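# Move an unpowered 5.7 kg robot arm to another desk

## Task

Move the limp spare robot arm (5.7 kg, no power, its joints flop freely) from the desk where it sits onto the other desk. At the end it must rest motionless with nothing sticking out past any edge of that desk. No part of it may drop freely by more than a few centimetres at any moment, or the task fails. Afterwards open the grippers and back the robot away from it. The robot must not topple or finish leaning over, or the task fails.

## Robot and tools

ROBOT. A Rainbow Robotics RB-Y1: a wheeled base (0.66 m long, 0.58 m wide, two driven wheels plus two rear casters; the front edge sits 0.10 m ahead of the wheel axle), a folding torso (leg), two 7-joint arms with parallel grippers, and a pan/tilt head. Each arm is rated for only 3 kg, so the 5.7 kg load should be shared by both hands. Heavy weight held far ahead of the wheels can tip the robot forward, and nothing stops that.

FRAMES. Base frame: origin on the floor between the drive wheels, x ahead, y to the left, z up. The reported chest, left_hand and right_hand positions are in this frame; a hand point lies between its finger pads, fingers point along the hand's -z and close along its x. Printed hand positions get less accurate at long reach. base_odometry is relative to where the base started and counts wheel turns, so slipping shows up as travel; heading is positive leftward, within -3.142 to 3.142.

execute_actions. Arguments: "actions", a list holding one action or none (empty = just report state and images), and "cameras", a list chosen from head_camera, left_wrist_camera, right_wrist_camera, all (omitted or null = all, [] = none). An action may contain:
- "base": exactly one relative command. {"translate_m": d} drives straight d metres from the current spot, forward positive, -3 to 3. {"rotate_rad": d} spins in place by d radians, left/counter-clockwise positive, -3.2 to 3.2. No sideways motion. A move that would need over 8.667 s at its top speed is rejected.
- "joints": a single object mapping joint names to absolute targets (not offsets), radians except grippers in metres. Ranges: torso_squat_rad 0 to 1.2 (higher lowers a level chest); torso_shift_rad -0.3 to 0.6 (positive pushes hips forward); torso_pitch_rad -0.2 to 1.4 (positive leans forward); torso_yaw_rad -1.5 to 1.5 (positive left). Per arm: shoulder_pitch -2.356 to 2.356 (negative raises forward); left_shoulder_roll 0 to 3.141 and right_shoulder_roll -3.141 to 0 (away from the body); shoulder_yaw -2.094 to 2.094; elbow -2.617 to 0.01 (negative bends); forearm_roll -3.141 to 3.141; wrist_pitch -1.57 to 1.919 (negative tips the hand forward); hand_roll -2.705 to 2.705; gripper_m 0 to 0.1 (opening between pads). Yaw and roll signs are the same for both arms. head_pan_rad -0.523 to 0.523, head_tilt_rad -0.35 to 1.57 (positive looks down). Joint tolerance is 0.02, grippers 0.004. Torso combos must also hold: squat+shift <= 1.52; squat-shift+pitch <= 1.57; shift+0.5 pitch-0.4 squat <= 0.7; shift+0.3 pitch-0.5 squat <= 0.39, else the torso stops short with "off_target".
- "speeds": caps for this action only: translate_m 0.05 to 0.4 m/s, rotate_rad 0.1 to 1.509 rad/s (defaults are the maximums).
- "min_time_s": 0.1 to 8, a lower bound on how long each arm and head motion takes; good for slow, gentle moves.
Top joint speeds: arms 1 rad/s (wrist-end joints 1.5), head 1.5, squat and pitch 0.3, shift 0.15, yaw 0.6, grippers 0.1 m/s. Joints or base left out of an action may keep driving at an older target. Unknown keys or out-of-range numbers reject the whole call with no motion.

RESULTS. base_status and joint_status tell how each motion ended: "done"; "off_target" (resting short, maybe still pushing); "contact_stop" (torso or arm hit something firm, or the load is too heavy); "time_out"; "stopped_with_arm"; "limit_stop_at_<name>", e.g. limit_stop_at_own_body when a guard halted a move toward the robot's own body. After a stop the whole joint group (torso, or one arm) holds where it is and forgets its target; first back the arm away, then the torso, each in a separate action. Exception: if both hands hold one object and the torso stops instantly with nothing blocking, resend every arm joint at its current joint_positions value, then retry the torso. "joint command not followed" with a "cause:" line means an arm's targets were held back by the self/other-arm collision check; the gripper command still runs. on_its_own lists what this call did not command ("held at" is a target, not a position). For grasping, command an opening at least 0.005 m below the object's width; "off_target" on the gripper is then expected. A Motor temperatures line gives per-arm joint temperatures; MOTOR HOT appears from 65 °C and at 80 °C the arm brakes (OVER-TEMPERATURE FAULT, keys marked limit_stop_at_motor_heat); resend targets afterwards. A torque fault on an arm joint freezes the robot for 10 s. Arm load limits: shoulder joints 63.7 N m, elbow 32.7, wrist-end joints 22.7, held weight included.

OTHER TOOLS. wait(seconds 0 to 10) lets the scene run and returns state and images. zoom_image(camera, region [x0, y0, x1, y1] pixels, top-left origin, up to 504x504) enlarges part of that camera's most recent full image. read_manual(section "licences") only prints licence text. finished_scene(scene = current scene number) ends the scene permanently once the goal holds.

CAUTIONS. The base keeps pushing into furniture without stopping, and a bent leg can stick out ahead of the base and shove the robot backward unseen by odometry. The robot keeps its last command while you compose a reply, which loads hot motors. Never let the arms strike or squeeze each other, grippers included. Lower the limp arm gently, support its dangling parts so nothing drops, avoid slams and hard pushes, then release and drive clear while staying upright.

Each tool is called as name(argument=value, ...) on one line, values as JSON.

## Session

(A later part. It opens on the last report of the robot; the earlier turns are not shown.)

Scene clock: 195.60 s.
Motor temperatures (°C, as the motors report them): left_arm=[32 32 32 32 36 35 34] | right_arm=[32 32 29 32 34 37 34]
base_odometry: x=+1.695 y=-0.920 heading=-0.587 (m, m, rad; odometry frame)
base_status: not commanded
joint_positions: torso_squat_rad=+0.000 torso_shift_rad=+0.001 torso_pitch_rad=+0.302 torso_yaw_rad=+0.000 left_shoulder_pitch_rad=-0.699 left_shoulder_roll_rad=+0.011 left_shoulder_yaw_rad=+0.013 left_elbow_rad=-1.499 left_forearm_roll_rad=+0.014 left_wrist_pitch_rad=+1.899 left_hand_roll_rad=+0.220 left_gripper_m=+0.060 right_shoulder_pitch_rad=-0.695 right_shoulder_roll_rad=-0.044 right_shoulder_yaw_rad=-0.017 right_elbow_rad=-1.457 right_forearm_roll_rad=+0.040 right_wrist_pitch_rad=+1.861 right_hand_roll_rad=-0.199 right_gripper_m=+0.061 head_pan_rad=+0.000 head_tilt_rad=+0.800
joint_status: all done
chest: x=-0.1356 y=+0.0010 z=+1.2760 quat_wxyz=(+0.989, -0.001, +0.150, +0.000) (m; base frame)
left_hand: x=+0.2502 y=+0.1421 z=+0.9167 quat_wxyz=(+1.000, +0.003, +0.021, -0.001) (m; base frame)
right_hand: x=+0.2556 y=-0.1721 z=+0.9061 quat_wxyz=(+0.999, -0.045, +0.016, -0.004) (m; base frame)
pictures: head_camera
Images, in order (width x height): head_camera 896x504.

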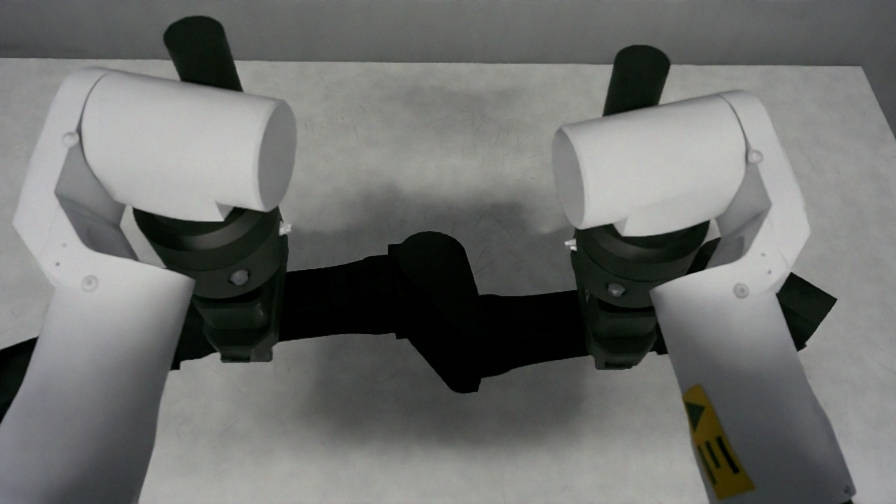

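execute_actions(actions=[{"joints": {"torso_pitch_rad": 0.15, "left_shoulder_pitch_rad": -1.1, "left_shoulder_roll_rad": 0.15, "left_elbow_rad": -0.95, "left_forearm_roll_rad": 0.232, "left_wrist_pitch_rad": 1.837, "left_hand_roll_rad": 0.281, "right_shoulder_pitch_rad": -1.1, "right_shoulder_roll_rad": -0.185, "right_elbow_rad": -0.91, "right_forearm_roll_rad": -0.177, "right_wrist_pitch_rad": 1.797, "right_hand_roll_rad": -0.261}, "min_time_s": 3}], cameras=["head_camera"])

Scene clock: 298.37 s.
Motor temperatures (°C, as the motors report them): left_arm=[32 32 32 32 37 35 34] | right_arm=[34 32 29 34 34 37 35]
base_odometry: x=+1.695 y=-0.920 heading=-0.587 (m, m, rad; odometry frame)
base_status: not commanded
joint_positions: torso_squat_rad=+0.000 torso_shift_rad=+0.002 torso_pitch_rad=+0.168 torso_yaw_rad=+0.000 left_shoulder_pitch_rad=-0.767 left_shoulder_roll_rad=+0.050 left_shoulder_yaw_rad=+0.016 left_elbow_rad=-1.425 left_forearm_roll_rad=+0.061 left_wrist_pitch_rad=+1.883 left_hand_roll_rad=+0.237 left_gripper_m=+0.066 right_shoulder_pitch_rad=-1.093 right_shoulder_roll_rad=-0.183 right_shoulder_yaw_rad=-0.015 right_elbow_rad=-0.906 right_forearm_roll_rad=-0.177 right_wrist_pitch_rad=+1.798 right_hand_roll_rad=-0.260 right_gripper_m=+0.066 head_pan_rad=+0.000 head_tilt_rad=+0.800
joint_status: left_shoulder_pitch_rad contact_stop_at_left_forearm_roll_rad (moved -0.068 of -0.401); left_shoulder_roll_rad contact_stop_at_left_forearm_roll_rad (moved +0.040 of +0.139); left_elbow_rad contact_stop_at_left_forearm_roll_rad (moved +0.074 of +0.549); left_forearm_roll_rad contact_stop (moved +0.047 of +0.218); left_wrist_pitch_rad contact_stop_at_left_forearm_roll_rad (moved -0.016 of -0.062); left_hand_roll_rad contact_stop_at_left_forearm_roll_rad (moved +0.016 of +0.061); the others done
on_its_own: left_shoulder_pitch_rad is held at -0.768, not at your -1.100, since a contact_stop; left_shoulder_roll_rad is held at +0.048, not at your +0.150, since a contact_stop; left_elbow_rad is held at -1.426, not at your -0.950, since a contact_stop; left_forearm_roll_rad is held at +0.062, not at your +0.232, since a contact_stop; left_wrist_pitch_rad is held at +1.884, not at your +1.837, since a contact_stop; left_hand_roll_rad is held at +0.236, not at your +0.281, since a contact_stop
chest: x=-0.1750 y=+0.0009 z=+1.2856 quat_wxyz=(+0.996, -0.001, +0.084, +0.000) (m; base frame)
left_hand: x=+0.2730 y=+0.1452 z=+0.9901 quat_wxyz=(+0.999, +0.002, -0.049, +0.000) (m; base frame)
right_hand: x=+0.3224 y=-0.1713 z=+1.0090 quat_wxyz=(+0.999, -0.030, +0.003, -0.019) (m; base frame)
pictures: head_camera
Images, in order (width x height): head_camera 896x504.

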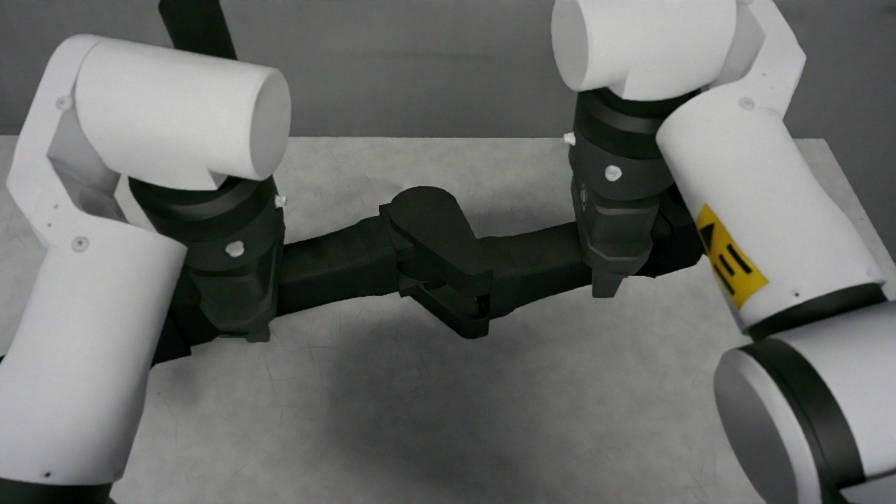

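execute_actions(actions=[{"joints": {"torso_pitch_rad": 0.15, "left_shoulder_pitch_rad": -1.1, "left_shoulder_roll_rad": 0.15, "left_elbow_rad": -0.95, "left_forearm_roll_rad": 0.232, "left_wrist_pitch_rad": 1.837, "left_hand_roll_rad": 0.281}, "min_time_s": 4}], cameras=["head_camera"])

Scene clock: 308.27 s.
Motor temperatures (°C, as the motors report them): left_arm=[32 32 32 32 37 35 34] | right_arm=[35 32 29 34 34 37 35]
base_odometry: x=+1.695 y=-0.920 heading=-0.587 (m, m, rad; odometry frame)
base_status: not commanded
joint_positions: torso_squat_rad=+0.000 torso_shift_rad=+0.002 torso_pitch_rad=+0.152 torso_yaw_rad=+0.000 left_shoulder_pitch_rad=-1.096 left_shoulder_roll_rad=+0.151 left_shoulder_yaw_rad=+0.014 left_elbow_rad=-0.948 left_forearm_roll_rad=+0.231 left_wrist_pitch_rad=+1.838 left_hand_roll_rad=+0.281 left_gripper_m=+0.059 right_shoulder_pitch_rad=-1.095 right_shoulder_roll_rad=-0.186 right_shoulder_yaw_rad=-0.016 right_elbow_rad=-0.907 right_forearm_roll_rad=-0.176 right_wrist_pitch_rad=+1.797 right_hand_roll_rad=-0.261 right_gripper_m=+0.062 head_pan_rad=+0.000 head_tilt_rad=+0.800
joint_status: all done
on_its_own: left_gripper_m moved -0.007 toward your old target +0.010; right_gripper_m moved -0.004 toward your old target +0.010
chest: x=-0.1800 y=+0.0009 z=+1.2864 quat_wxyz=(+0.997, -0.001, +0.076, +0.000) (m; base frame)
left_hand: x=+0.3137 y=+0.1397 z=+1.0256 quat_wxyz=(+1.000, -0.005, +0.004, +0.005) (m; base frame)
right_hand: x=+0.3237 y=-0.1726 z=+1.0198 quat_wxyz=(+0.999, -0.030, -0.008, -0.021) (m; base frame)
pictures: head_camera
Images, in order (width x height): head_camera 896x504.

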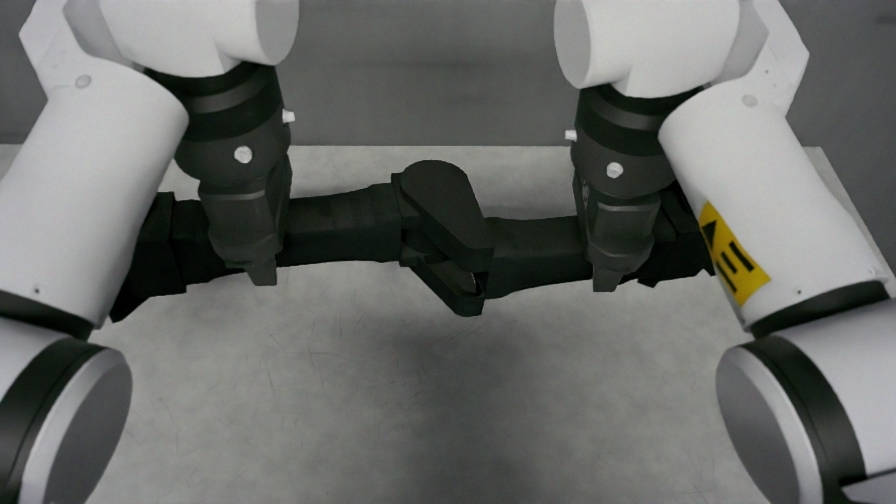

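execute_actions(actions=[{"base": {"translate_m": -0.8}, "speeds": {"translate_m": 0.2}, "joints": {"head_tilt_rad": 0.5}}], cameras=["head_camera"])

execute_actions(actions=[{"base": {"rotate_rad": 3.09}, "speeds": {"rotate_rad": 0.5}}], cameras=["head_camera"])

Scene clock: 324.40 s.
Motor temperatures (°C, as the motors report them): left_arm=[33 32 32 32 37 35 34] | right_arm=[35 32 29 34 34 37 35]
base_odometry: x=+1.028 y=-0.477 heading=-0.587 (m, m, rad; odometry frame)
base_status: done
joint_positions: torso_squat_rad=+0.000 torso_shift_rad=+0.002 torso_pitch_rad=+0.152 torso_yaw_rad=+0.000 left_shoulder_pitch_rad=-1.096 left_shoulder_roll_rad=+0.151 left_shoulder_yaw_rad=+0.014 left_elbow_rad=-0.948 left_forearm_roll_rad=+0.231 left_wrist_pitch_rad=+1.838 left_hand_roll_rad=+0.281 left_gripper_m=+0.059 right_shoulder_pitch_rad=-1.096 right_shoulder_roll_rad=-0.186 right_shoulder_yaw_rad=-0.016 right_elbow_rad=-0.908 right_forearm_roll_rad=-0.176 right_wrist_pitch_rad=+1.797 right_hand_roll_rad=-0.261 right_gripper_m=+0.062 head_pan_rad=+0.000 head_tilt_rad=+0.500
joint_status: all done
chest: x=-0.1800 y=+0.0009 z=+1.2864 quat_wxyz=(+0.997, -0.001, +0.076, +0.000) (m; base frame)
left_hand: x=+0.3138 y=+0.1397 z=+1.0257 quat_wxyz=(+1.000, -0.005, +0.004, +0.005) (m; base frame)
right_hand: x=+0.3238 y=-0.1725 z=+1.0199 quat_wxyz=(+0.999, -0.030, -0.008, -0.021) (m; base frame)
pictures: head_camera
Images, in order (width x height): head_camera 896x504.

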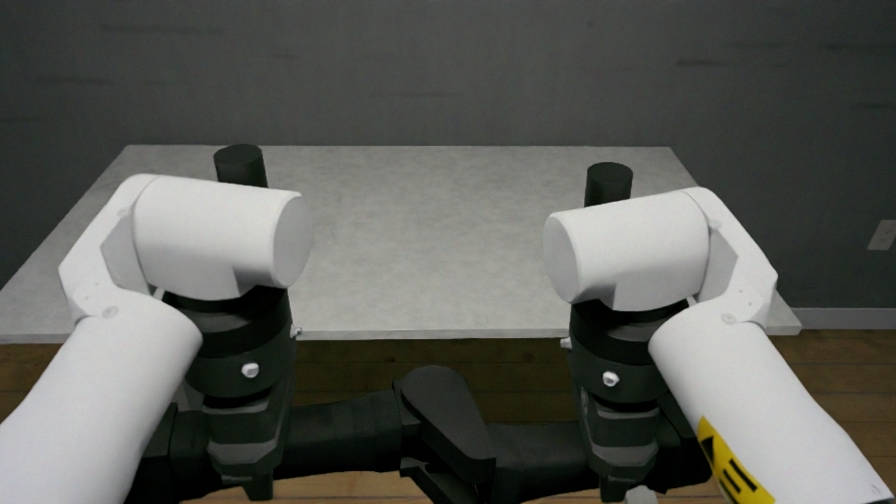

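Scene clock: 331.93 s.
Motor temperatures (°C, as the motors report them): left_arm=[33 32 32 32 37 35 34] | right_arm=[35 32 29 34 34 37 35]
base_odometry: x=+1.028 y=-0.477 heading=+2.502 (m, m, rad; odometry frame)
base_status: done
joint_positions: torso_squat_rad=+0.000 torso_shift_rad=+0.002 torso_pitch_rad=+0.152 torso_yaw_rad=+0.000 left_shoulder_pitch_rad=-1.096 left_shoulder_roll_rad=+0.151 left_shoulder_yaw_rad=+0.014 left_elbow_rad=-0.948 left_forearm_roll_rad=+0.231 left_wrist_pitch_rad=+1.838 left_hand_roll_rad=+0.281 left_gripper_m=+0.059 right_shoulder_pitch_rad=-1.096 right_shoulder_roll_rad=-0.186 right_shoulder_yaw_rad=-0.016 right_elbow_rad=-0.908 right_forearm_roll_rad=-0.176 right_wrist_pitch_rad=+1.797 right_hand_roll_rad=-0.261 right_gripper_m=+0.062 head_pan_rad=+0.000 head_tilt_rad=+0.500
joint_status: not commanded
chest: x=-0.1800 y=+0.0009 z=+1.2864 quat_wxyz=(+0.997, -0.001, +0.076, +0.000) (m; base frame)
left_hand: x=+0.3138 y=+0.1398 z=+1.0257 quat_wxyz=(+1.000, -0.005, +0.004, +0.005) (m; base frame)
right_hand: x=+0.3238 y=-0.1725 z=+1.0199 quat_wxyz=(+0.999, -0.030, -0.008, -0.021) (m; base frame)
pictures: head_camera
Images, in order (width x height): head_camera 896x504.

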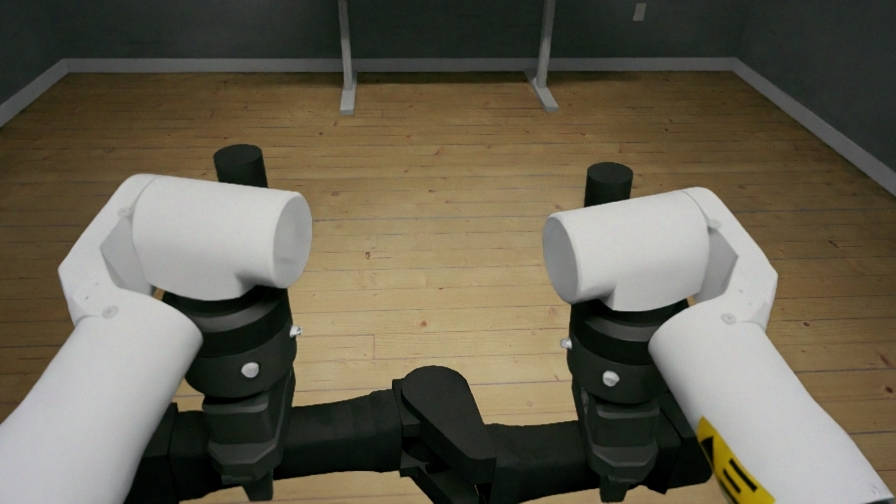

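execute_actions(actions=[{"base": {"translate_m": 2.3}, "speeds": {"translate_m": 0.33}, "joints": {"head_tilt_rad": 0.2}}], cameras=["head_camera"])

Scene clock: 345.67 s.
Motor temperatures (°C, as the motors report them): left_arm=[34 32 32 33 37 35 34] | right_arm=[35 32 29 33 35 37 35]
base_odometry: x=-0.818 y=+0.894 heading=+2.503 (m, m, rad; odometry frame)
base_status: done
joint_positions: torso_squat_rad=+0.000 torso_shift_rad=+0.002 torso_pitch_rad=+0.152 torso_yaw_rad=+0.000 left_shoulder_pitch_rad=-1.096 left_shoulder_roll_rad=+0.151 left_shoulder_yaw_rad=+0.014 left_elbow_rad=-0.948 left_forearm_roll_rad=+0.231 left_wrist_pitch_rad=+1.838 left_hand_roll_rad=+0.281 left_gripper_m=+0.059 right_shoulder_pitch_rad=-1.096 right_shoulder_roll_rad=-0.186 right_shoulder_yaw_rad=-0.016 right_elbow_rad=-0.908 right_forearm_roll_rad=-0.176 right_wrist_pitch_rad=+1.797 right_hand_roll_rad=-0.261 right_gripper_m=+0.062 head_pan_rad=+0.000 head_tilt_rad=+0.200
joint_status: all done
chest: x=-0.1799 y=+0.0009 z=+1.2863 quat_wxyz=(+0.997, -0.001, +0.076, +0.000) (m; base frame)
left_hand: x=+0.3139 y=+0.1398 z=+1.0256 quat_wxyz=(+1.000, -0.005, +0.004, +0.005) (m; base frame)
right_hand: x=+0.3238 y=-0.1725 z=+1.0199 quat_wxyz=(+0.999, -0.030, -0.008, -0.021) (m; base frame)
pictures: head_camera
Images, in order (width x height): head_camera 896x504.

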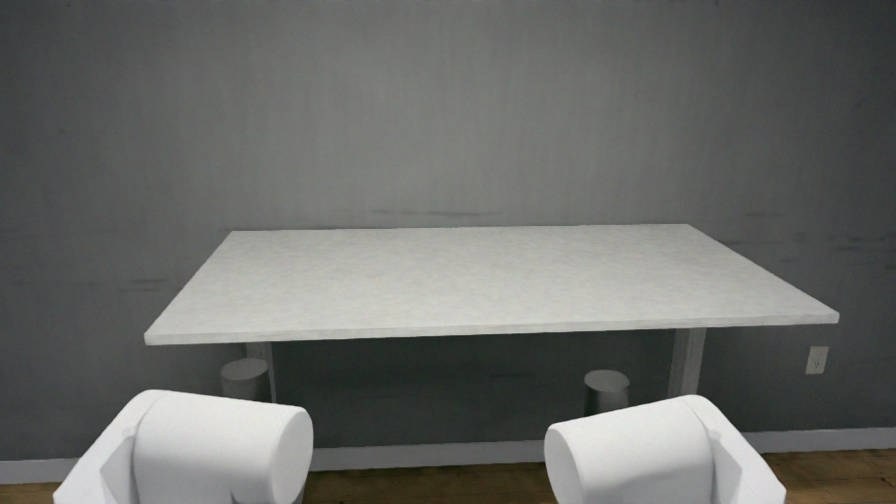

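execute_actions(actions=[{"joints": {"torso_pitch_rad": 0.0, "left_shoulder_pitch_rad": -1.5, "left_shoulder_roll_rad": 0.23, "left_elbow_rad": -0.45, "left_forearm_roll_rad": 0.357, "left_wrist_pitch_rad": 1.888, "left_hand_roll_rad": 0.2415, "right_shoulder_pitch_rad": -1.5, "right_shoulder_roll_rad": -0.265, "right_elbow_rad": -0.41, "right_forearm_roll_rad": -0.302, "right_wrist_pitch_rad": 1.848, "right_hand_roll_rad": -0.221, "head_tilt_rad": 0.6}, "min_time_s": 4}], cameras=["head_camera"])

Scene clock: 365.43 s.
Motor temperatures (°C, as the motors report them): left_arm=[34 32 32 33 37 35 34] | right_arm=[35 32 29 33 35 37 35]
base_odometry: x=-0.818 y=+0.894 heading=+2.503 (m, m, rad; odometry frame)
base_status: not commanded
joint_positions: torso_squat_rad=+0.000 torso_shift_rad=+0.002 torso_pitch_rad=+0.002 torso_yaw_rad=+0.000 left_shoulder_pitch_rad=-1.382 left_shoulder_roll_rad=+0.213 left_shoulder_yaw_rad=+0.013 left_elbow_rad=-0.559 left_forearm_roll_rad=+0.312 left_wrist_pitch_rad=+1.871 left_hand_roll_rad=+0.255 left_gripper_m=+0.059 right_shoulder_pitch_rad=-1.494 right_shoulder_roll_rad=-0.265 right_shoulder_yaw_rad=-0.016 right_elbow_rad=-0.407 right_forearm_roll_rad=-0.301 right_wrist_pitch_rad=+1.849 right_hand_roll_rad=-0.220 right_gripper_m=+0.062 head_pan_rad=+0.000 head_tilt_rad=+0.600
joint_status: left_shoulder_pitch_rad contact_stop_at_left_forearm_roll_rad (moved -0.286 of -0.404); left_elbow_rad contact_stop_at_left_forearm_roll_rad (moved +0.389 of +0.498); left_forearm_roll_rad contact_stop (moved +0.080 of +0.126); the others done
on_its_own: left_shoulder_pitch_rad is held at -1.385, not at your -1.500, since a contact_stop; left_elbow_rad is held at -0.561, not at your -0.450, since a contact_stop; left_forearm_roll_rad is held at +0.313, not at your +0.357, since a contact_stop
chest: x=-0.2262 y=+0.0009 z=+1.2899 quat_wxyz=(+1.000, -0.001, +0.001, +0.000) (m; base frame)
left_hand: x=+0.2986 y=+0.1448 z=+1.1559 quat_wxyz=(+1.000, +0.004, -0.005, +0.010) (m; base frame)
right_hand: x=+0.3046 y=-0.1660 z=+1.1839 quat_wxyz=(+1.000, -0.018, -0.006, -0.023) (m; base frame)
pictures: head_camera
Images, in order (width x height): head_camera 896x504.

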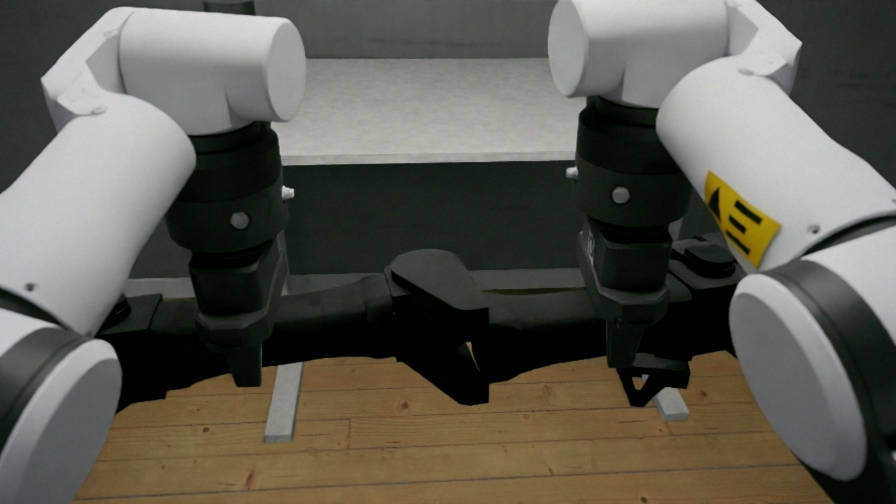

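execute_actions(actions=[{"joints": {"left_shoulder_pitch_rad": -1.5, "left_shoulder_roll_rad": 0.25, "left_elbow_rad": -0.45, "left_forearm_roll_rad": 0.357, "left_wrist_pitch_rad": 1.888, "left_hand_roll_rad": 0.225}, "min_time_s": 3}], cameras=["head_camera"])

Scene clock: 374.20 s.
Motor temperatures (°C, as the motors report them): left_arm=[34 32 32 33 37 35 34] | right_arm=[35 32 29 33 35 37 35]
base_odometry: x=-0.818 y=+0.894 heading=+2.503 (m, m, rad; odometry frame)
base_status: not commanded
joint_positions: torso_squat_rad=+0.000 torso_shift_rad=+0.002 torso_pitch_rad=+0.002 torso_yaw_rad=+0.000 left_shoulder_pitch_rad=-1.496 left_shoulder_roll_rad=+0.251 left_shoulder_yaw_rad=+0.013 left_elbow_rad=-0.448 left_forearm_roll_rad=+0.356 left_wrist_pitch_rad=+1.888 left_hand_roll_rad=+0.225 left_gripper_m=+0.059 right_shoulder_pitch_rad=-1.495 right_shoulder_roll_rad=-0.265 right_shoulder_yaw_rad=-0.016 right_elbow_rad=-0.407 right_forearm_roll_rad=-0.301 right_wrist_pitch_rad=+1.848 right_hand_roll_rad=-0.221 right_gripper_m=+0.062 head_pan_rad=+0.000 head_tilt_rad=+0.600
joint_status: all done
chest: x=-0.2262 y=+0.0009 z=+1.2899 quat_wxyz=(+1.000, -0.001, +0.001, +0.000) (m; base frame)
left_hand: x=+0.2986 y=+0.1459 z=+1.1916 quat_wxyz=(+1.000, -0.006, +0.001, +0.003) (m; base frame)
right_hand: x=+0.3049 y=-0.1662 z=+1.1844 quat_wxyz=(+1.000, -0.018, -0.007, -0.023) (m; base frame)
pictures: head_camera
Images, in order (width x height): head_camera 896x504.

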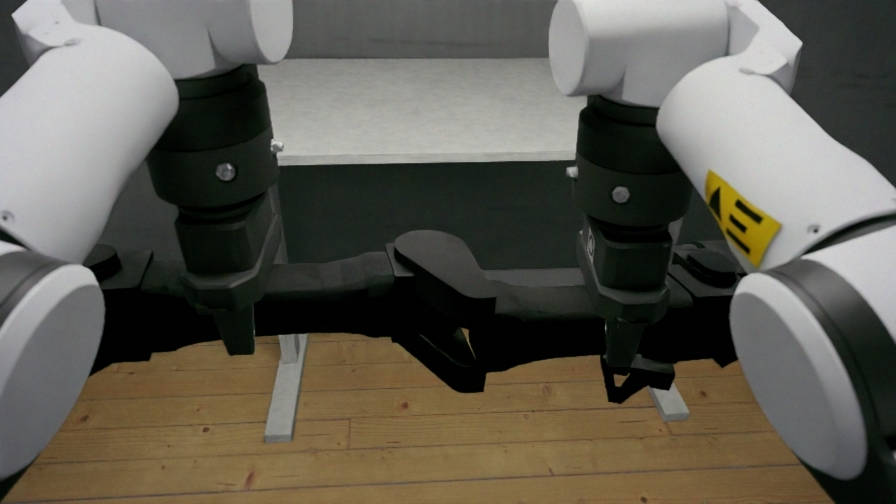

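execute_actions(actions=[{"base": {"translate_m": 0.6}, "speeds": {"translate_m": 0.2}, "joints": {"head_tilt_rad": 0.75}}])

Scene clock: 383.07 s.
Motor temperatures (°C, as the motors report them): left_arm=[35 32 32 33 37 35 34] | right_arm=[36 32 29 33 35 37 35]
base_odometry: x=-1.300 y=+1.252 heading=+2.503 (m, m, rad; odometry frame)
base_status: done
joint_positions: torso_squat_rad=+0.000 torso_shift_rad=+0.002 torso_pitch_rad=+0.002 torso_yaw_rad=+0.000 left_shoulder_pitch_rad=-1.496 left_shoulder_roll_rad=+0.251 left_shoulder_yaw_rad=+0.013 left_elbow_rad=-0.448 left_forearm_roll_rad=+0.356 left_wrist_pitch_rad=+1.888 left_hand_roll_rad=+0.225 left_gripper_m=+0.059 right_shoulder_pitch_rad=-1.495 right_shoulder_roll_rad=-0.265 right_shoulder_yaw_rad=-0.016 right_elbow_rad=-0.407 right_forearm_roll_rad=-0.301 right_wrist_pitch_rad=+1.848 right_hand_roll_rad=-0.221 right_gripper_m=+0.062 head_pan_rad=+0.000 head_tilt_rad=+0.750
joint_status: all done
chest: x=-0.2261 y=+0.0009 z=+1.2899 quat_wxyz=(+1.000, -0.001, +0.001, +0.000) (m; base frame)
left_hand: x=+0.2987 y=+0.1459 z=+1.1916 quat_wxyz=(+1.000, -0.006, +0.001, +0.003) (m; base frame)
right_hand: x=+0.3050 y=-0.1661 z=+1.1844 quat_wxyz=(+1.000, -0.018, -0.007, -0.023) (m; base frame)
pictures: head_camera, left_wrist_camera, right_wrist_camera
Images, in order (width x height): head_camera 896x504, left_wrist_camera 644x364, right_wrist_camera 644x364.

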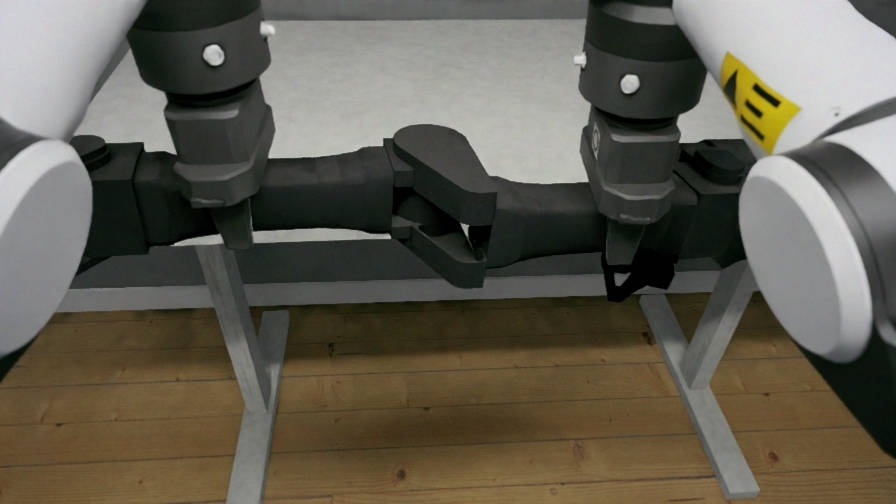

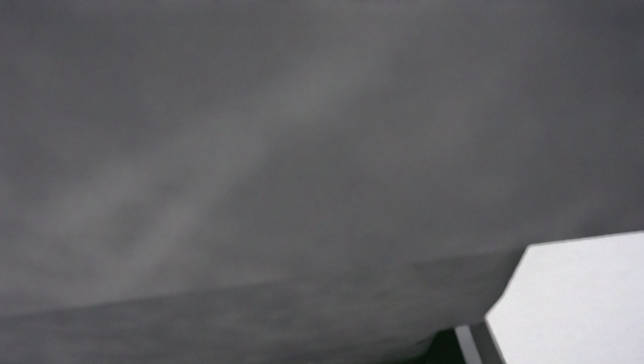

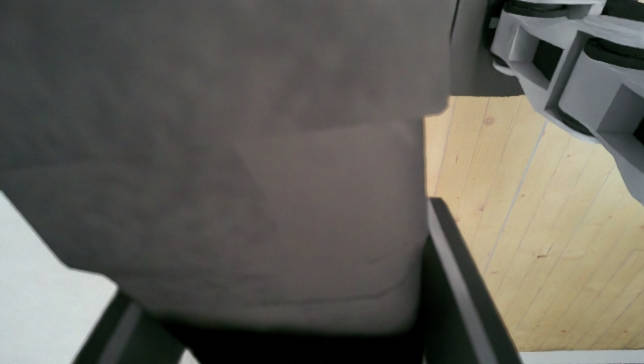

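execute_actions(actions=[{"base": {"translate_m": 0.5}, "speeds": {"translate_m": 0.08}, "joints": {"head_tilt_rad": 0.9}}], cameras=["head_camera"])

Scene clock: 397.60 s.
Motor temperatures (°C, as the motors report them): left_arm=[35 32 32 33 37 35 34] | right_arm=[36 32 29 33 35 37 35]
base_odometry: x=-1.701 y=+1.550 heading=+2.503 (m, m, rad; odometry frame)
base_status: done
joint_positions: torso_squat_rad=+0.000 torso_shift_rad=+0.002 torso_pitch_rad=+0.002 torso_yaw_rad=+0.000 left_shoulder_pitch_rad=-1.496 left_shoulder_roll_rad=+0.251 left_shoulder_yaw_rad=+0.013 left_elbow_rad=-0.448 left_forearm_roll_rad=+0.356 left_wrist_pitch_rad=+1.888 left_hand_roll_rad=+0.225 left_gripper_m=+0.059 right_shoulder_pitch_rad=-1.495 right_shoulder_roll_rad=-0.265 right_shoulder_yaw_rad=-0.016 right_elbow_rad=-0.407 right_forearm_roll_rad=-0.301 right_wrist_pitch_rad=+1.848 right_hand_roll_rad=-0.221 right_gripper_m=+0.062 head_pan_rad=+0.000 head_tilt_rad=+0.900
joint_status: all done
chest: x=-0.2262 y=+0.0009 z=+1.2899 quat_wxyz=(+1.000, -0.001, +0.001, +0.000) (m; base frame)
left_hand: x=+0.2987 y=+0.1459 z=+1.1917 quat_wxyz=(+1.000, -0.006, +0.001, +0.003) (m; base frame)
right_hand: x=+0.3050 y=-0.1661 z=+1.1845 quat_wxyz=(+1.000, -0.018, -0.007, -0.023) (m; base frame)
pictures: head_camera
Images, in order (width x height): head_camera 896x504.

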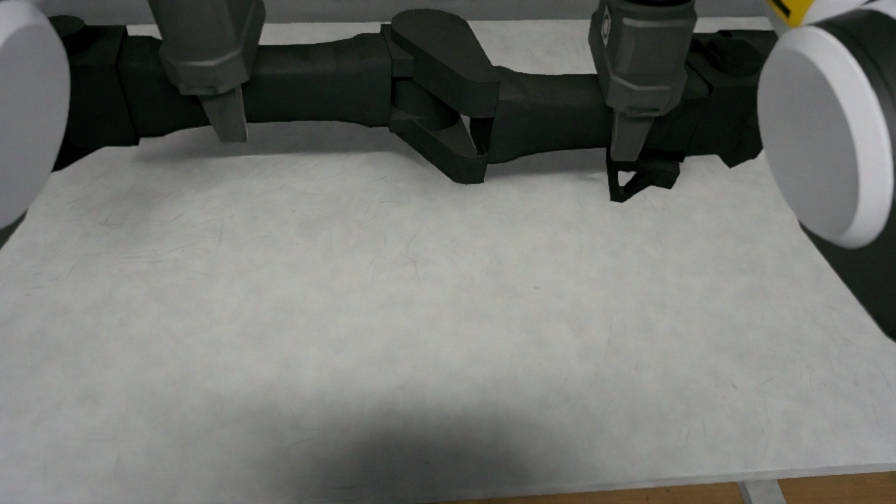

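execute_actions(actions=[{"joints": {"torso_squat_rad": 0.45, "head_tilt_rad": 0.7, "head_pan_rad": -0.3}}], cameras=["head_camera"])

Scene clock: 411.13 s.
Motor temperatures (°C, as the motors report them): left_arm=[35 32 32 33 37 35 34] | right_arm=[36 32 29 33 35 37 35]
base_odometry: x=-1.701 y=+1.550 heading=+2.503 (m, m, rad; odometry frame)
base_status: not commanded
joint_positions: torso_squat_rad=+0.450 torso_shift_rad=+0.001 torso_pitch_rad=-0.001 torso_yaw_rad=+0.000 left_shoulder_pitch_rad=-1.496 left_shoulder_roll_rad=+0.251 left_shoulder_yaw_rad=+0.013 left_elbow_rad=-0.448 left_forearm_roll_rad=+0.356 left_wrist_pitch_rad=+1.887 left_hand_roll_rad=+0.225 left_gripper_m=+0.059 right_shoulder_pitch_rad=-1.503 right_shoulder_roll_rad=-0.267 right_shoulder_yaw_rad=-0.016 right_elbow_rad=-0.411 right_forearm_roll_rad=-0.301 right_wrist_pitch_rad=+1.849 right_hand_roll_rad=-0.221 right_gripper_m=+0.063 head_pan_rad=-0.300 head_tilt_rad=+0.700
joint_status: all done
chest: x=-0.2277 y=+0.0012 z=+1.2202 quat_wxyz=(+1.000, -0.001, +0.000, +0.000) (m; base frame)
left_hand: x=+0.2977 y=+0.1464 z=+1.1235 quat_wxyz=(+1.000, -0.006, -0.001, +0.003) (m; base frame)
right_hand: x=+0.3055 y=-0.1647 z=+1.1213 quat_wxyz=(+1.000, -0.018, -0.014, -0.022) (m; base frame)
pictures: head_camera
Images, in order (width x height): head_camera 896x504.

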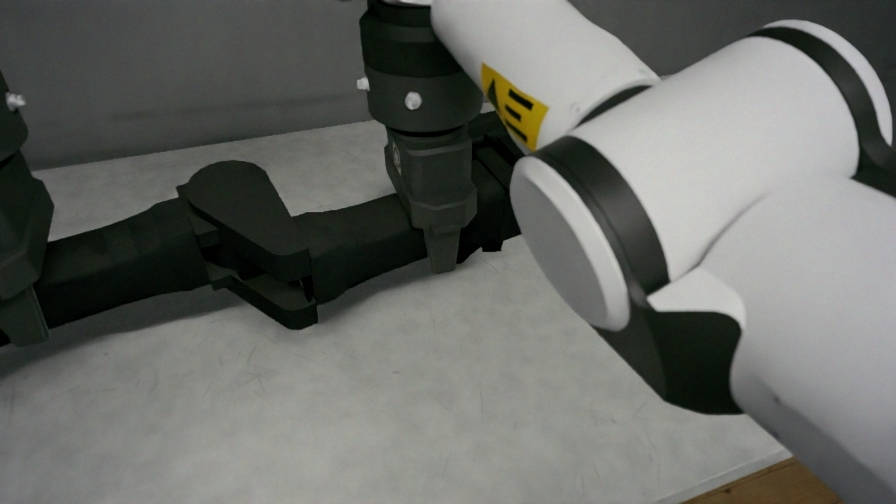

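execute_actions(actions=[{"base": {"translate_m": -0.05}, "speeds": {"translate_m": 0.05}, "joints": {"torso_squat_rad": 0.53, "head_tilt_rad": 0.6, "head_pan_rad": -0.1}}], cameras=["head_camera"])

Scene clock: 419.37 s.
Motor temperatures (°C, as the motors report them): left_arm=[35 32 32 33 37 35 34] | right_arm=[35 32 29 33 35 37 35]
base_odometry: x=-1.661 y=+1.520 heading=+2.503 (m, m, rad; odometry frame)
base_status: done
joint_positions: torso_squat_rad=+0.530 torso_shift_rad=+0.002 torso_pitch_rad=+0.002 torso_yaw_rad=-0.001 left_shoulder_pitch_rad=-1.496 left_shoulder_roll_rad=+0.251 left_shoulder_yaw_rad=+0.013 left_elbow_rad=-0.448 left_forearm_roll_rad=+0.356 left_wrist_pitch_rad=+1.888 left_hand_roll_rad=+0.225 left_gripper_m=+0.059 right_shoulder_pitch_rad=-1.496 right_shoulder_roll_rad=-0.265 right_shoulder_yaw_rad=-0.016 right_elbow_rad=-0.408 right_forearm_roll_rad=-0.302 right_wrist_pitch_rad=+1.848 right_hand_roll_rad=-0.221 right_gripper_m=+0.063 head_pan_rad=-0.100 head_tilt_rad=+0.600
joint_status: all done
chest: x=-0.2265 y=+0.0009 z=+1.1939 quat_wxyz=(+1.000, -0.001, +0.001, +0.000) (m; base frame)
left_hand: x=+0.2985 y=+0.1460 z=+1.0960 quat_wxyz=(+1.000, -0.006, +0.000, +0.003) (m; base frame)
right_hand: x=+0.3049 y=-0.1653 z=+1.0896 quat_wxyz=(+1.000, -0.018, -0.008, -0.022) (m; base frame)
pictures: head_camera
Images, in order (width x height): head_camera 896x504.

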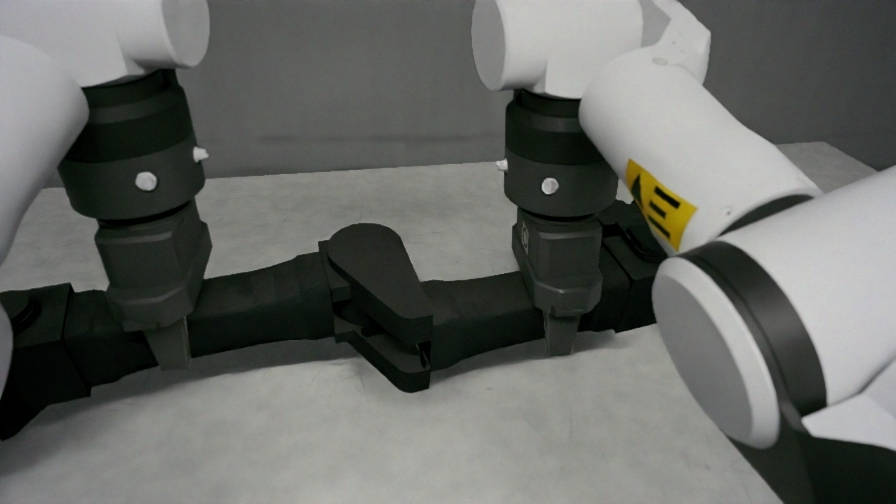

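Load is back to normal. Continue lowering.

execute_actions(actions=[{"joints": {"torso_squat_rad": 0.62, "head_pan_rad": 0.0}}], cameras=["head_camera"])

execute_actions(actions=[{"joints": {"torso_squat_rad": 0.69}}], cameras=["head_camera"])

Scene clock: 424.97 s.
Motor temperatures (°C, as the motors report them): left_arm=[35 32 32 33 37 35 34] | right_arm=[35 32 29 33 35 37 35]
base_odometry: x=-1.661 y=+1.520 heading=+2.503 (m, m, rad; odometry frame)
base_status: not commanded
joint_positions: torso_squat_rad=+0.620 torso_shift_rad=+0.001 torso_pitch_rad=+0.001 torso_yaw_rad=-0.001 left_shoulder_pitch_rad=-1.500 left_shoulder_roll_rad=+0.252 left_shoulder_yaw_rad=+0.013 left_elbow_rad=-0.450 left_forearm_roll_rad=+0.356 left_wrist_pitch_rad=+1.888 left_hand_roll_rad=+0.225 left_gripper_m=+0.058 right_shoulder_pitch_rad=-1.495 right_shoulder_roll_rad=-0.265 right_shoulder_yaw_rad=-0.016 right_elbow_rad=-0.407 right_forearm_roll_rad=-0.302 right_wrist_pitch_rad=+1.849 right_hand_roll_rad=-0.221 right_gripper_m=+0.062 head_pan_rad=+0.000 head_tilt_rad=+0.600
joint_status: all done
chest: x=-0.2272 y=+0.0007 z=+1.1597 quat_wxyz=(+1.000, +0.000, +0.000, +0.000) (m; base frame)
left_hand: x=+0.2990 y=+0.1453 z=+1.0650 quat_wxyz=(+1.000, -0.006, -0.003, +0.003) (m; base frame)
right_hand: x=+0.3039 y=-0.1656 z=+1.0551 quat_wxyz=(+1.000, -0.017, -0.007, -0.022) (m; base frame)
pictures: head_camera
Images, in order (width x height): head_camera 896x504.

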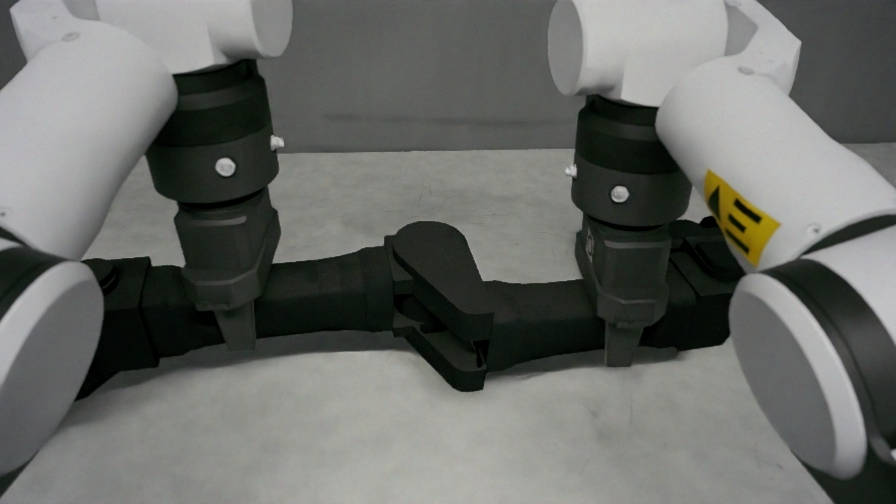

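Scene clock: 425.93 s.
Motor temperatures (°C, as the motors report them): left_arm=[35 32 32 33 37 35 34] | right_arm=[35 32 29 33 35 37 35]
base_odometry: x=-1.661 y=+1.520 heading=+2.503 (m, m, rad; odometry frame)
base_status: not commanded
joint_positions: torso_squat_rad=+0.690 torso_shift_rad=+0.001 torso_pitch_rad=+0.001 torso_yaw_rad=-0.001 left_shoulder_pitch_rad=-1.501 left_shoulder_roll_rad=+0.252 left_shoulder_yaw_rad=+0.013 left_elbow_rad=-0.451 left_forearm_roll_rad=+0.356 left_wrist_pitch_rad=+1.887 left_hand_roll_rad=+0.225 left_gripper_m=+0.058 right_shoulder_pitch_rad=-1.495 right_shoulder_roll_rad=-0.264 right_shoulder_yaw_rad=-0.016 right_elbow_rad=-0.407 right_forearm_roll_rad=-0.302 right_wrist_pitch_rad=+1.849 right_hand_roll_rad=-0.221 right_gripper_m=+0.061 head_pan_rad=+0.000 head_tilt_rad=+0.600
joint_status: all done
chest: x=-0.2271 y=+0.0007 z=+1.1298 quat_wxyz=(+1.000, +0.000, +0.000, +0.000) (m; base frame)
left_hand: x=+0.2994 y=+0.1451 z=+1.0358 quat_wxyz=(+1.000, -0.006, -0.004, +0.002) (m; base frame)
right_hand: x=+0.3037 y=-0.1653 z=+1.0245 quat_wxyz=(+1.000, -0.017, -0.006, -0.022) (m; base frame)
pictures: head_camera
Images, in order (width x height): head_camera 896x504.

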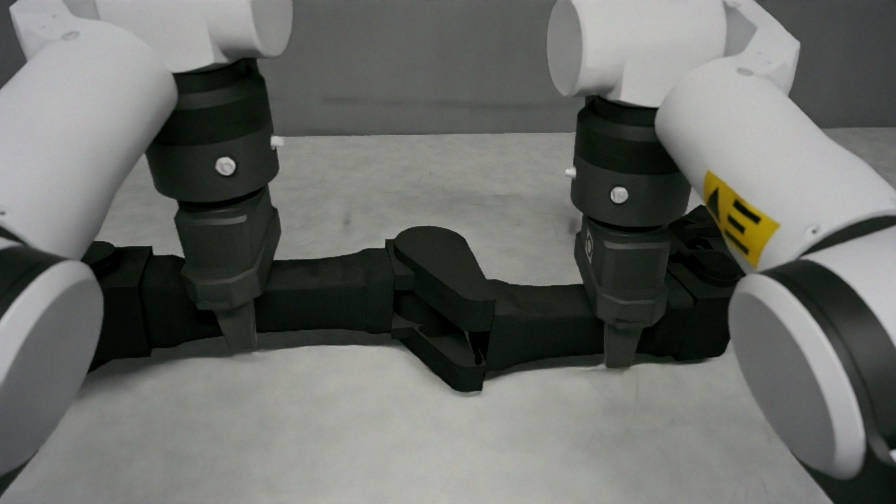

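execute_actions(actions=[{"joints": {"torso_squat_rad": 0.74}}], cameras=["head_camera"])

Scene clock: 430.00 s.
Motor temperatures (°C, as the motors report them): left_arm=[35 32 32 33 37 35 34] | right_arm=[35 32 29 33 34 37 35]
base_odometry: x=-1.661 y=+1.520 heading=+2.503 (m, m, rad; odometry frame)
base_status: not commanded
joint_positions: torso_squat_rad=+0.740 torso_shift_rad=+0.000 torso_pitch_rad=-0.004 torso_yaw_rad=-0.001 left_shoulder_pitch_rad=-1.509 left_shoulder_roll_rad=+0.256 left_shoulder_yaw_rad=+0.014 left_elbow_rad=-0.455 left_forearm_roll_rad=+0.356 left_wrist_pitch_rad=+1.886 left_hand_roll_rad=+0.225 left_gripper_m=+0.059 right_shoulder_pitch_rad=-1.505 right_shoulder_roll_rad=-0.267 right_shoulder_yaw_rad=-0.017 right_elbow_rad=-0.412 right_forearm_roll_rad=-0.302 right_wrist_pitch_rad=+1.849 right_hand_roll_rad=-0.221 right_gripper_m=+0.061 head_pan_rad=+0.000 head_tilt_rad=+0.600
joint_status: all done
chest: x=-0.2293 y=+0.0007 z=+1.1067 quat_wxyz=(+1.000, +0.000, -0.002, +0.000) (m; base frame)
left_hand: x=+0.2998 y=+0.1449 z=+1.0205 quat_wxyz=(+1.000, -0.006, -0.013, +0.002) (m; base frame)
right_hand: x=+0.3046 y=-0.1649 z=+1.0107 quat_wxyz=(+0.999, -0.017, -0.016, -0.021) (m; base frame)
pictures: head_camera
Images, in order (width x height): head_camera 896x504.

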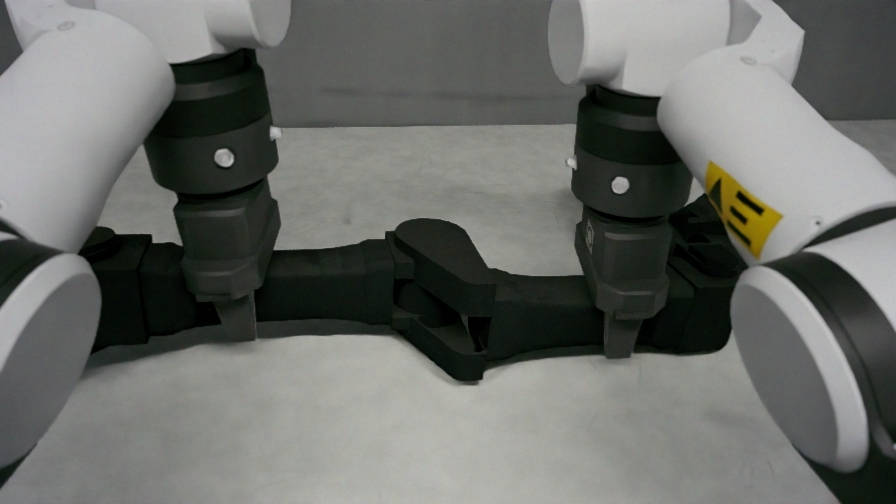

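It's resting on the desk now. Ease off slightly and release.

execute_actions(actions=[{"joints": {"torso_squat_rad": 0.72}}], cameras=[])

execute_actions(actions=[{"joints": {"left_gripper_m": 0.1, "right_gripper_m": 0.1}}], cameras=["head_camera"])

execute_actions(actions=[{"joints": {"torso_squat_rad": 0.3}}], cameras=["head_camera"])

execute_actions(actions=[{"base": {"translate_m": -0.8}, "joints": {"head_tilt_rad": 0.4}}], cameras=["head_camera"])

Scene clock: 437.90 s.
Motor temperatures (°C, as the motors report them): left_arm=[34 32 32 32 37 35 34] | right_arm=[35 32 29 33 34 37 35]
base_odometry: x=-1.661 y=+1.520 heading=+2.503 (m, m, rad; odometry frame)
base_status: not commanded
joint_positions: torso_squat_rad=+0.720 torso_shift_rad=+0.001 torso_pitch_rad=+0.000 torso_yaw_rad=-0.001 left_shoulder_pitch_rad=-1.502 left_shoulder_roll_rad=+0.253 left_shoulder_yaw_rad=+0.014 left_elbow_rad=-0.451 left_forearm_roll_rad=+0.356 left_wrist_pitch_rad=+1.887 left_hand_roll_rad=+0.225 left_gripper_m=+0.059 right_shoulder_pitch_rad=-1.499 right_shoulder_roll_rad=-0.265 right_shoulder_yaw_rad=-0.017 right_elbow_rad=-0.409 right_forearm_roll_rad=-0.302 right_wrist_pitch_rad=+1.849 right_hand_roll_rad=-0.221 right_gripper_m=+0.061 head_pan_rad=+0.000 head_tilt_rad=+0.600
joint_status: all done
chest: x=-0.2275 y=+0.0007 z=+1.1162 quat_wxyz=(+1.000, +0.000, +0.000, +0.000) (m; base frame)
left_hand: x=+0.2993 y=+0.1451 z=+1.0231 quat_wxyz=(+1.000, -0.006, -0.005, +0.002) (m; base frame)
right_hand: x=+0.3044 y=-0.1651 z=+1.0139 quat_wxyz=(+1.000, -0.017, -0.010, -0.022) (m; base frame)
pictures: none
No camera images: the call's "cameras" was empty. Leave "cameras" out to get every camera's image.

Scene clock: 439.30 s.
Motor temperatures (°C, as the motors report them): left_arm=[34 32 32 32 37 35 34] | right_arm=[35 32 29 33 34 37 35]
base_odometry: x=-1.661 y=+1.520 heading=+2.503 (m, m, rad; odometry frame)
base_status: not commanded
joint_positions: torso_squat_rad=+0.720 torso_shift_rad=+0.001 torso_pitch_rad=+0.000 torso_yaw_rad=-0.001 left_shoulder_pitch_rad=-1.501 left_shoulder_roll_rad=+0.251 left_shoulder_yaw_rad=+0.014 left_elbow_rad=-0.450 left_forearm_roll_rad=+0.357 left_wrist_pitch_rad=+1.888 left_hand_roll_rad=+0.225 left_gripper_m=+0.099 right_shoulder_pitch_rad=-1.499 right_shoulder_roll_rad=-0.265 right_shoulder_yaw_rad=-0.017 right_elbow_rad=-0.410 right_forearm_roll_rad=-0.302 right_wrist_pitch_rad=+1.848 right_hand_roll_rad=-0.221 right_gripper_m=+0.100 head_pan_rad=+0.000 head_tilt_rad=+0.600
joint_status: all done
chest: x=-0.2275 y=+0.0007 z=+1.1162 quat_wxyz=(+1.000, -0.001, +0.000, +0.000) (m; base frame)
left_hand: x=+0.2984 y=+0.1443 z=+1.0218 quat_wxyz=(+1.000, -0.007, -0.003, +0.002) (m; base frame)
right_hand: x=+0.3048 y=-0.1648 z=+1.0145 quat_wxyz=(+1.000, -0.017, -0.011, -0.022) (m; base frame)
pictures: head_camera
Images, in order (width x height): head_camera 896x504.

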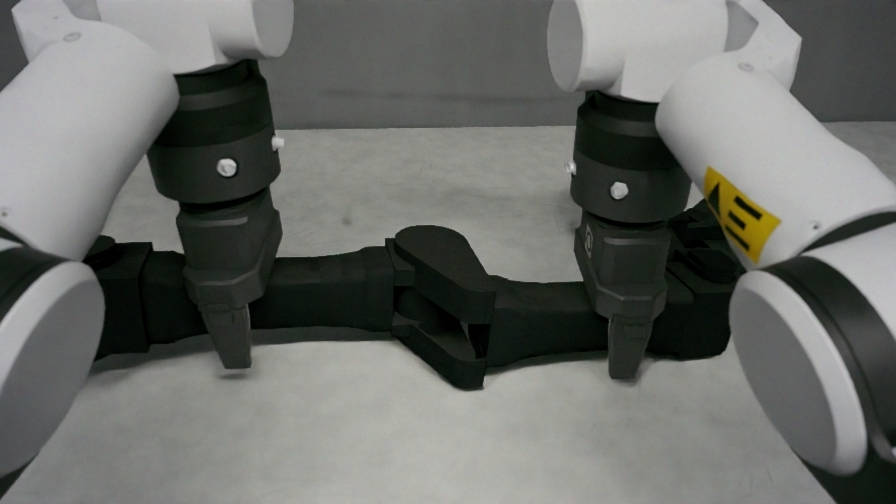

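Scene clock: 441.47 s.
Motor temperatures (°C, as the motors report them): left_arm=[34 32 32 32 37 35 34] | right_arm=[35 32 29 33 34 37 35]
base_odometry: x=-1.661 y=+1.520 heading=+2.503 (m, m, rad; odometry frame)
base_status: not commanded
joint_positions: torso_squat_rad=+0.300 torso_shift_rad=+0.001 torso_pitch_rad=+0.000 torso_yaw_rad=-0.001 left_shoulder_pitch_rad=-1.500 left_shoulder_roll_rad=+0.251 left_shoulder_yaw_rad=+0.014 left_elbow_rad=-0.450 left_forearm_roll_rad=+0.357 left_wrist_pitch_rad=+1.888 left_hand_roll_rad=+0.225 left_gripper_m=+0.099 right_shoulder_pitch_rad=-1.499 right_shoulder_roll_rad=-0.265 right_shoulder_yaw_rad=-0.017 right_elbow_rad=-0.410 right_forearm_roll_rad=-0.302 right_wrist_pitch_rad=+1.848 right_hand_roll_rad=-0.221 right_gripper_m=+0.100 head_pan_rad=+0.000 head_tilt_rad=+0.600
joint_status: all done
chest: x=-0.2273 y=+0.0009 z=+1.2587 quat_wxyz=(+1.000, -0.001, +0.000, +0.000) (m; base frame)
left_hand: x=+0.2986 y=+0.1445 z=+1.1640 quat_wxyz=(+1.000, -0.007, -0.003, +0.002) (m; base frame)
right_hand: x=+0.3051 y=-0.1646 z=+1.1570 quat_wxyz=(+1.000, -0.017, -0.011, -0.022) (m; base frame)
pictures: head_camera
Images, in order (width x height): head_camera 896x504.

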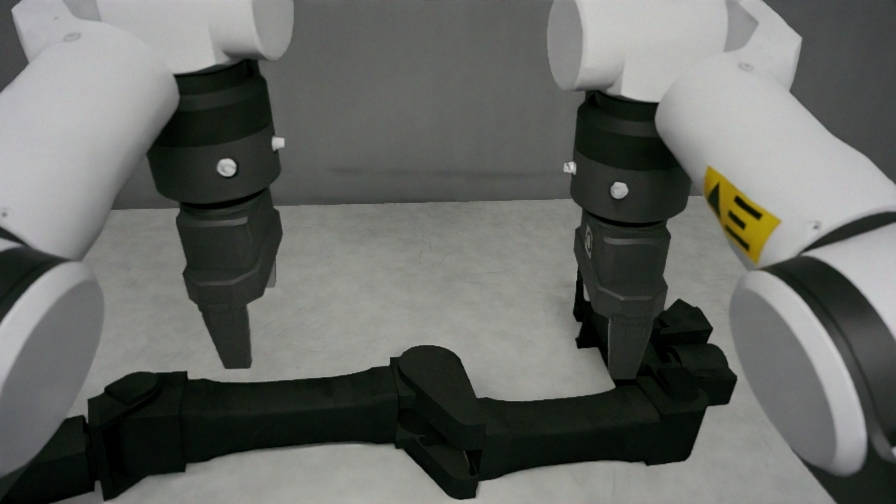

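Scene clock: 444.93 s.
Motor temperatures (°C, as the motors report them): left_arm=[34 32 32 32 37 35 34] | right_arm=[35 32 29 32 34 37 35]
base_odometry: x=-1.019 y=+1.044 heading=+2.504 (m, m, rad; odometry frame)
base_status: done
joint_positions: torso_squat_rad=+0.300 torso_shift_rad=+0.001 torso_pitch_rad=+0.000 torso_yaw_rad=-0.001 left_shoulder_pitch_rad=-1.500 left_shoulder_roll_rad=+0.250 left_shoulder_yaw_rad=+0.014 left_elbow_rad=-0.450 left_forearm_roll_rad=+0.357 left_wrist_pitch_rad=+1.888 left_hand_roll_rad=+0.225 left_gripper_m=+0.099 right_shoulder_pitch_rad=-1.499 right_shoulder_roll_rad=-0.265 right_shoulder_yaw_rad=-0.017 right_elbow_rad=-0.410 right_forearm_roll_rad=-0.302 right_wrist_pitch_rad=+1.848 right_hand_roll_rad=-0.221 right_gripper_m=+0.100 head_pan_rad=+0.000 head_tilt_rad=+0.400
joint_status: all done
chest: x=-0.2274 y=+0.0009 z=+1.2587 quat_wxyz=(+1.000, -0.001, +0.000, +0.000) (m; base frame)
left_hand: x=+0.2985 y=+0.1445 z=+1.1641 quat_wxyz=(+1.000, -0.007, -0.003, +0.002) (m; base frame)
right_hand: x=+0.3050 y=-0.1646 z=+1.1572 quat_wxyz=(+1.000, -0.017, -0.011, -0.022) (m; base frame)
pictures: head_camera
Images, in order (width x height): head_camera 896x504.

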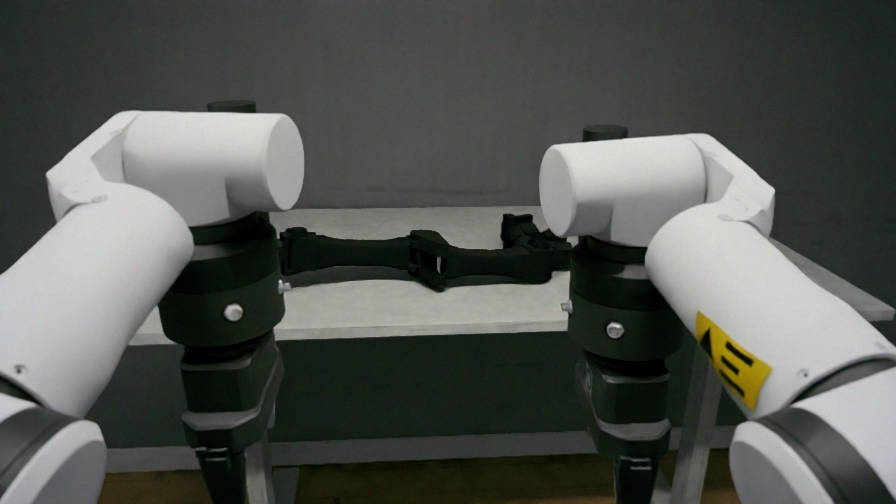

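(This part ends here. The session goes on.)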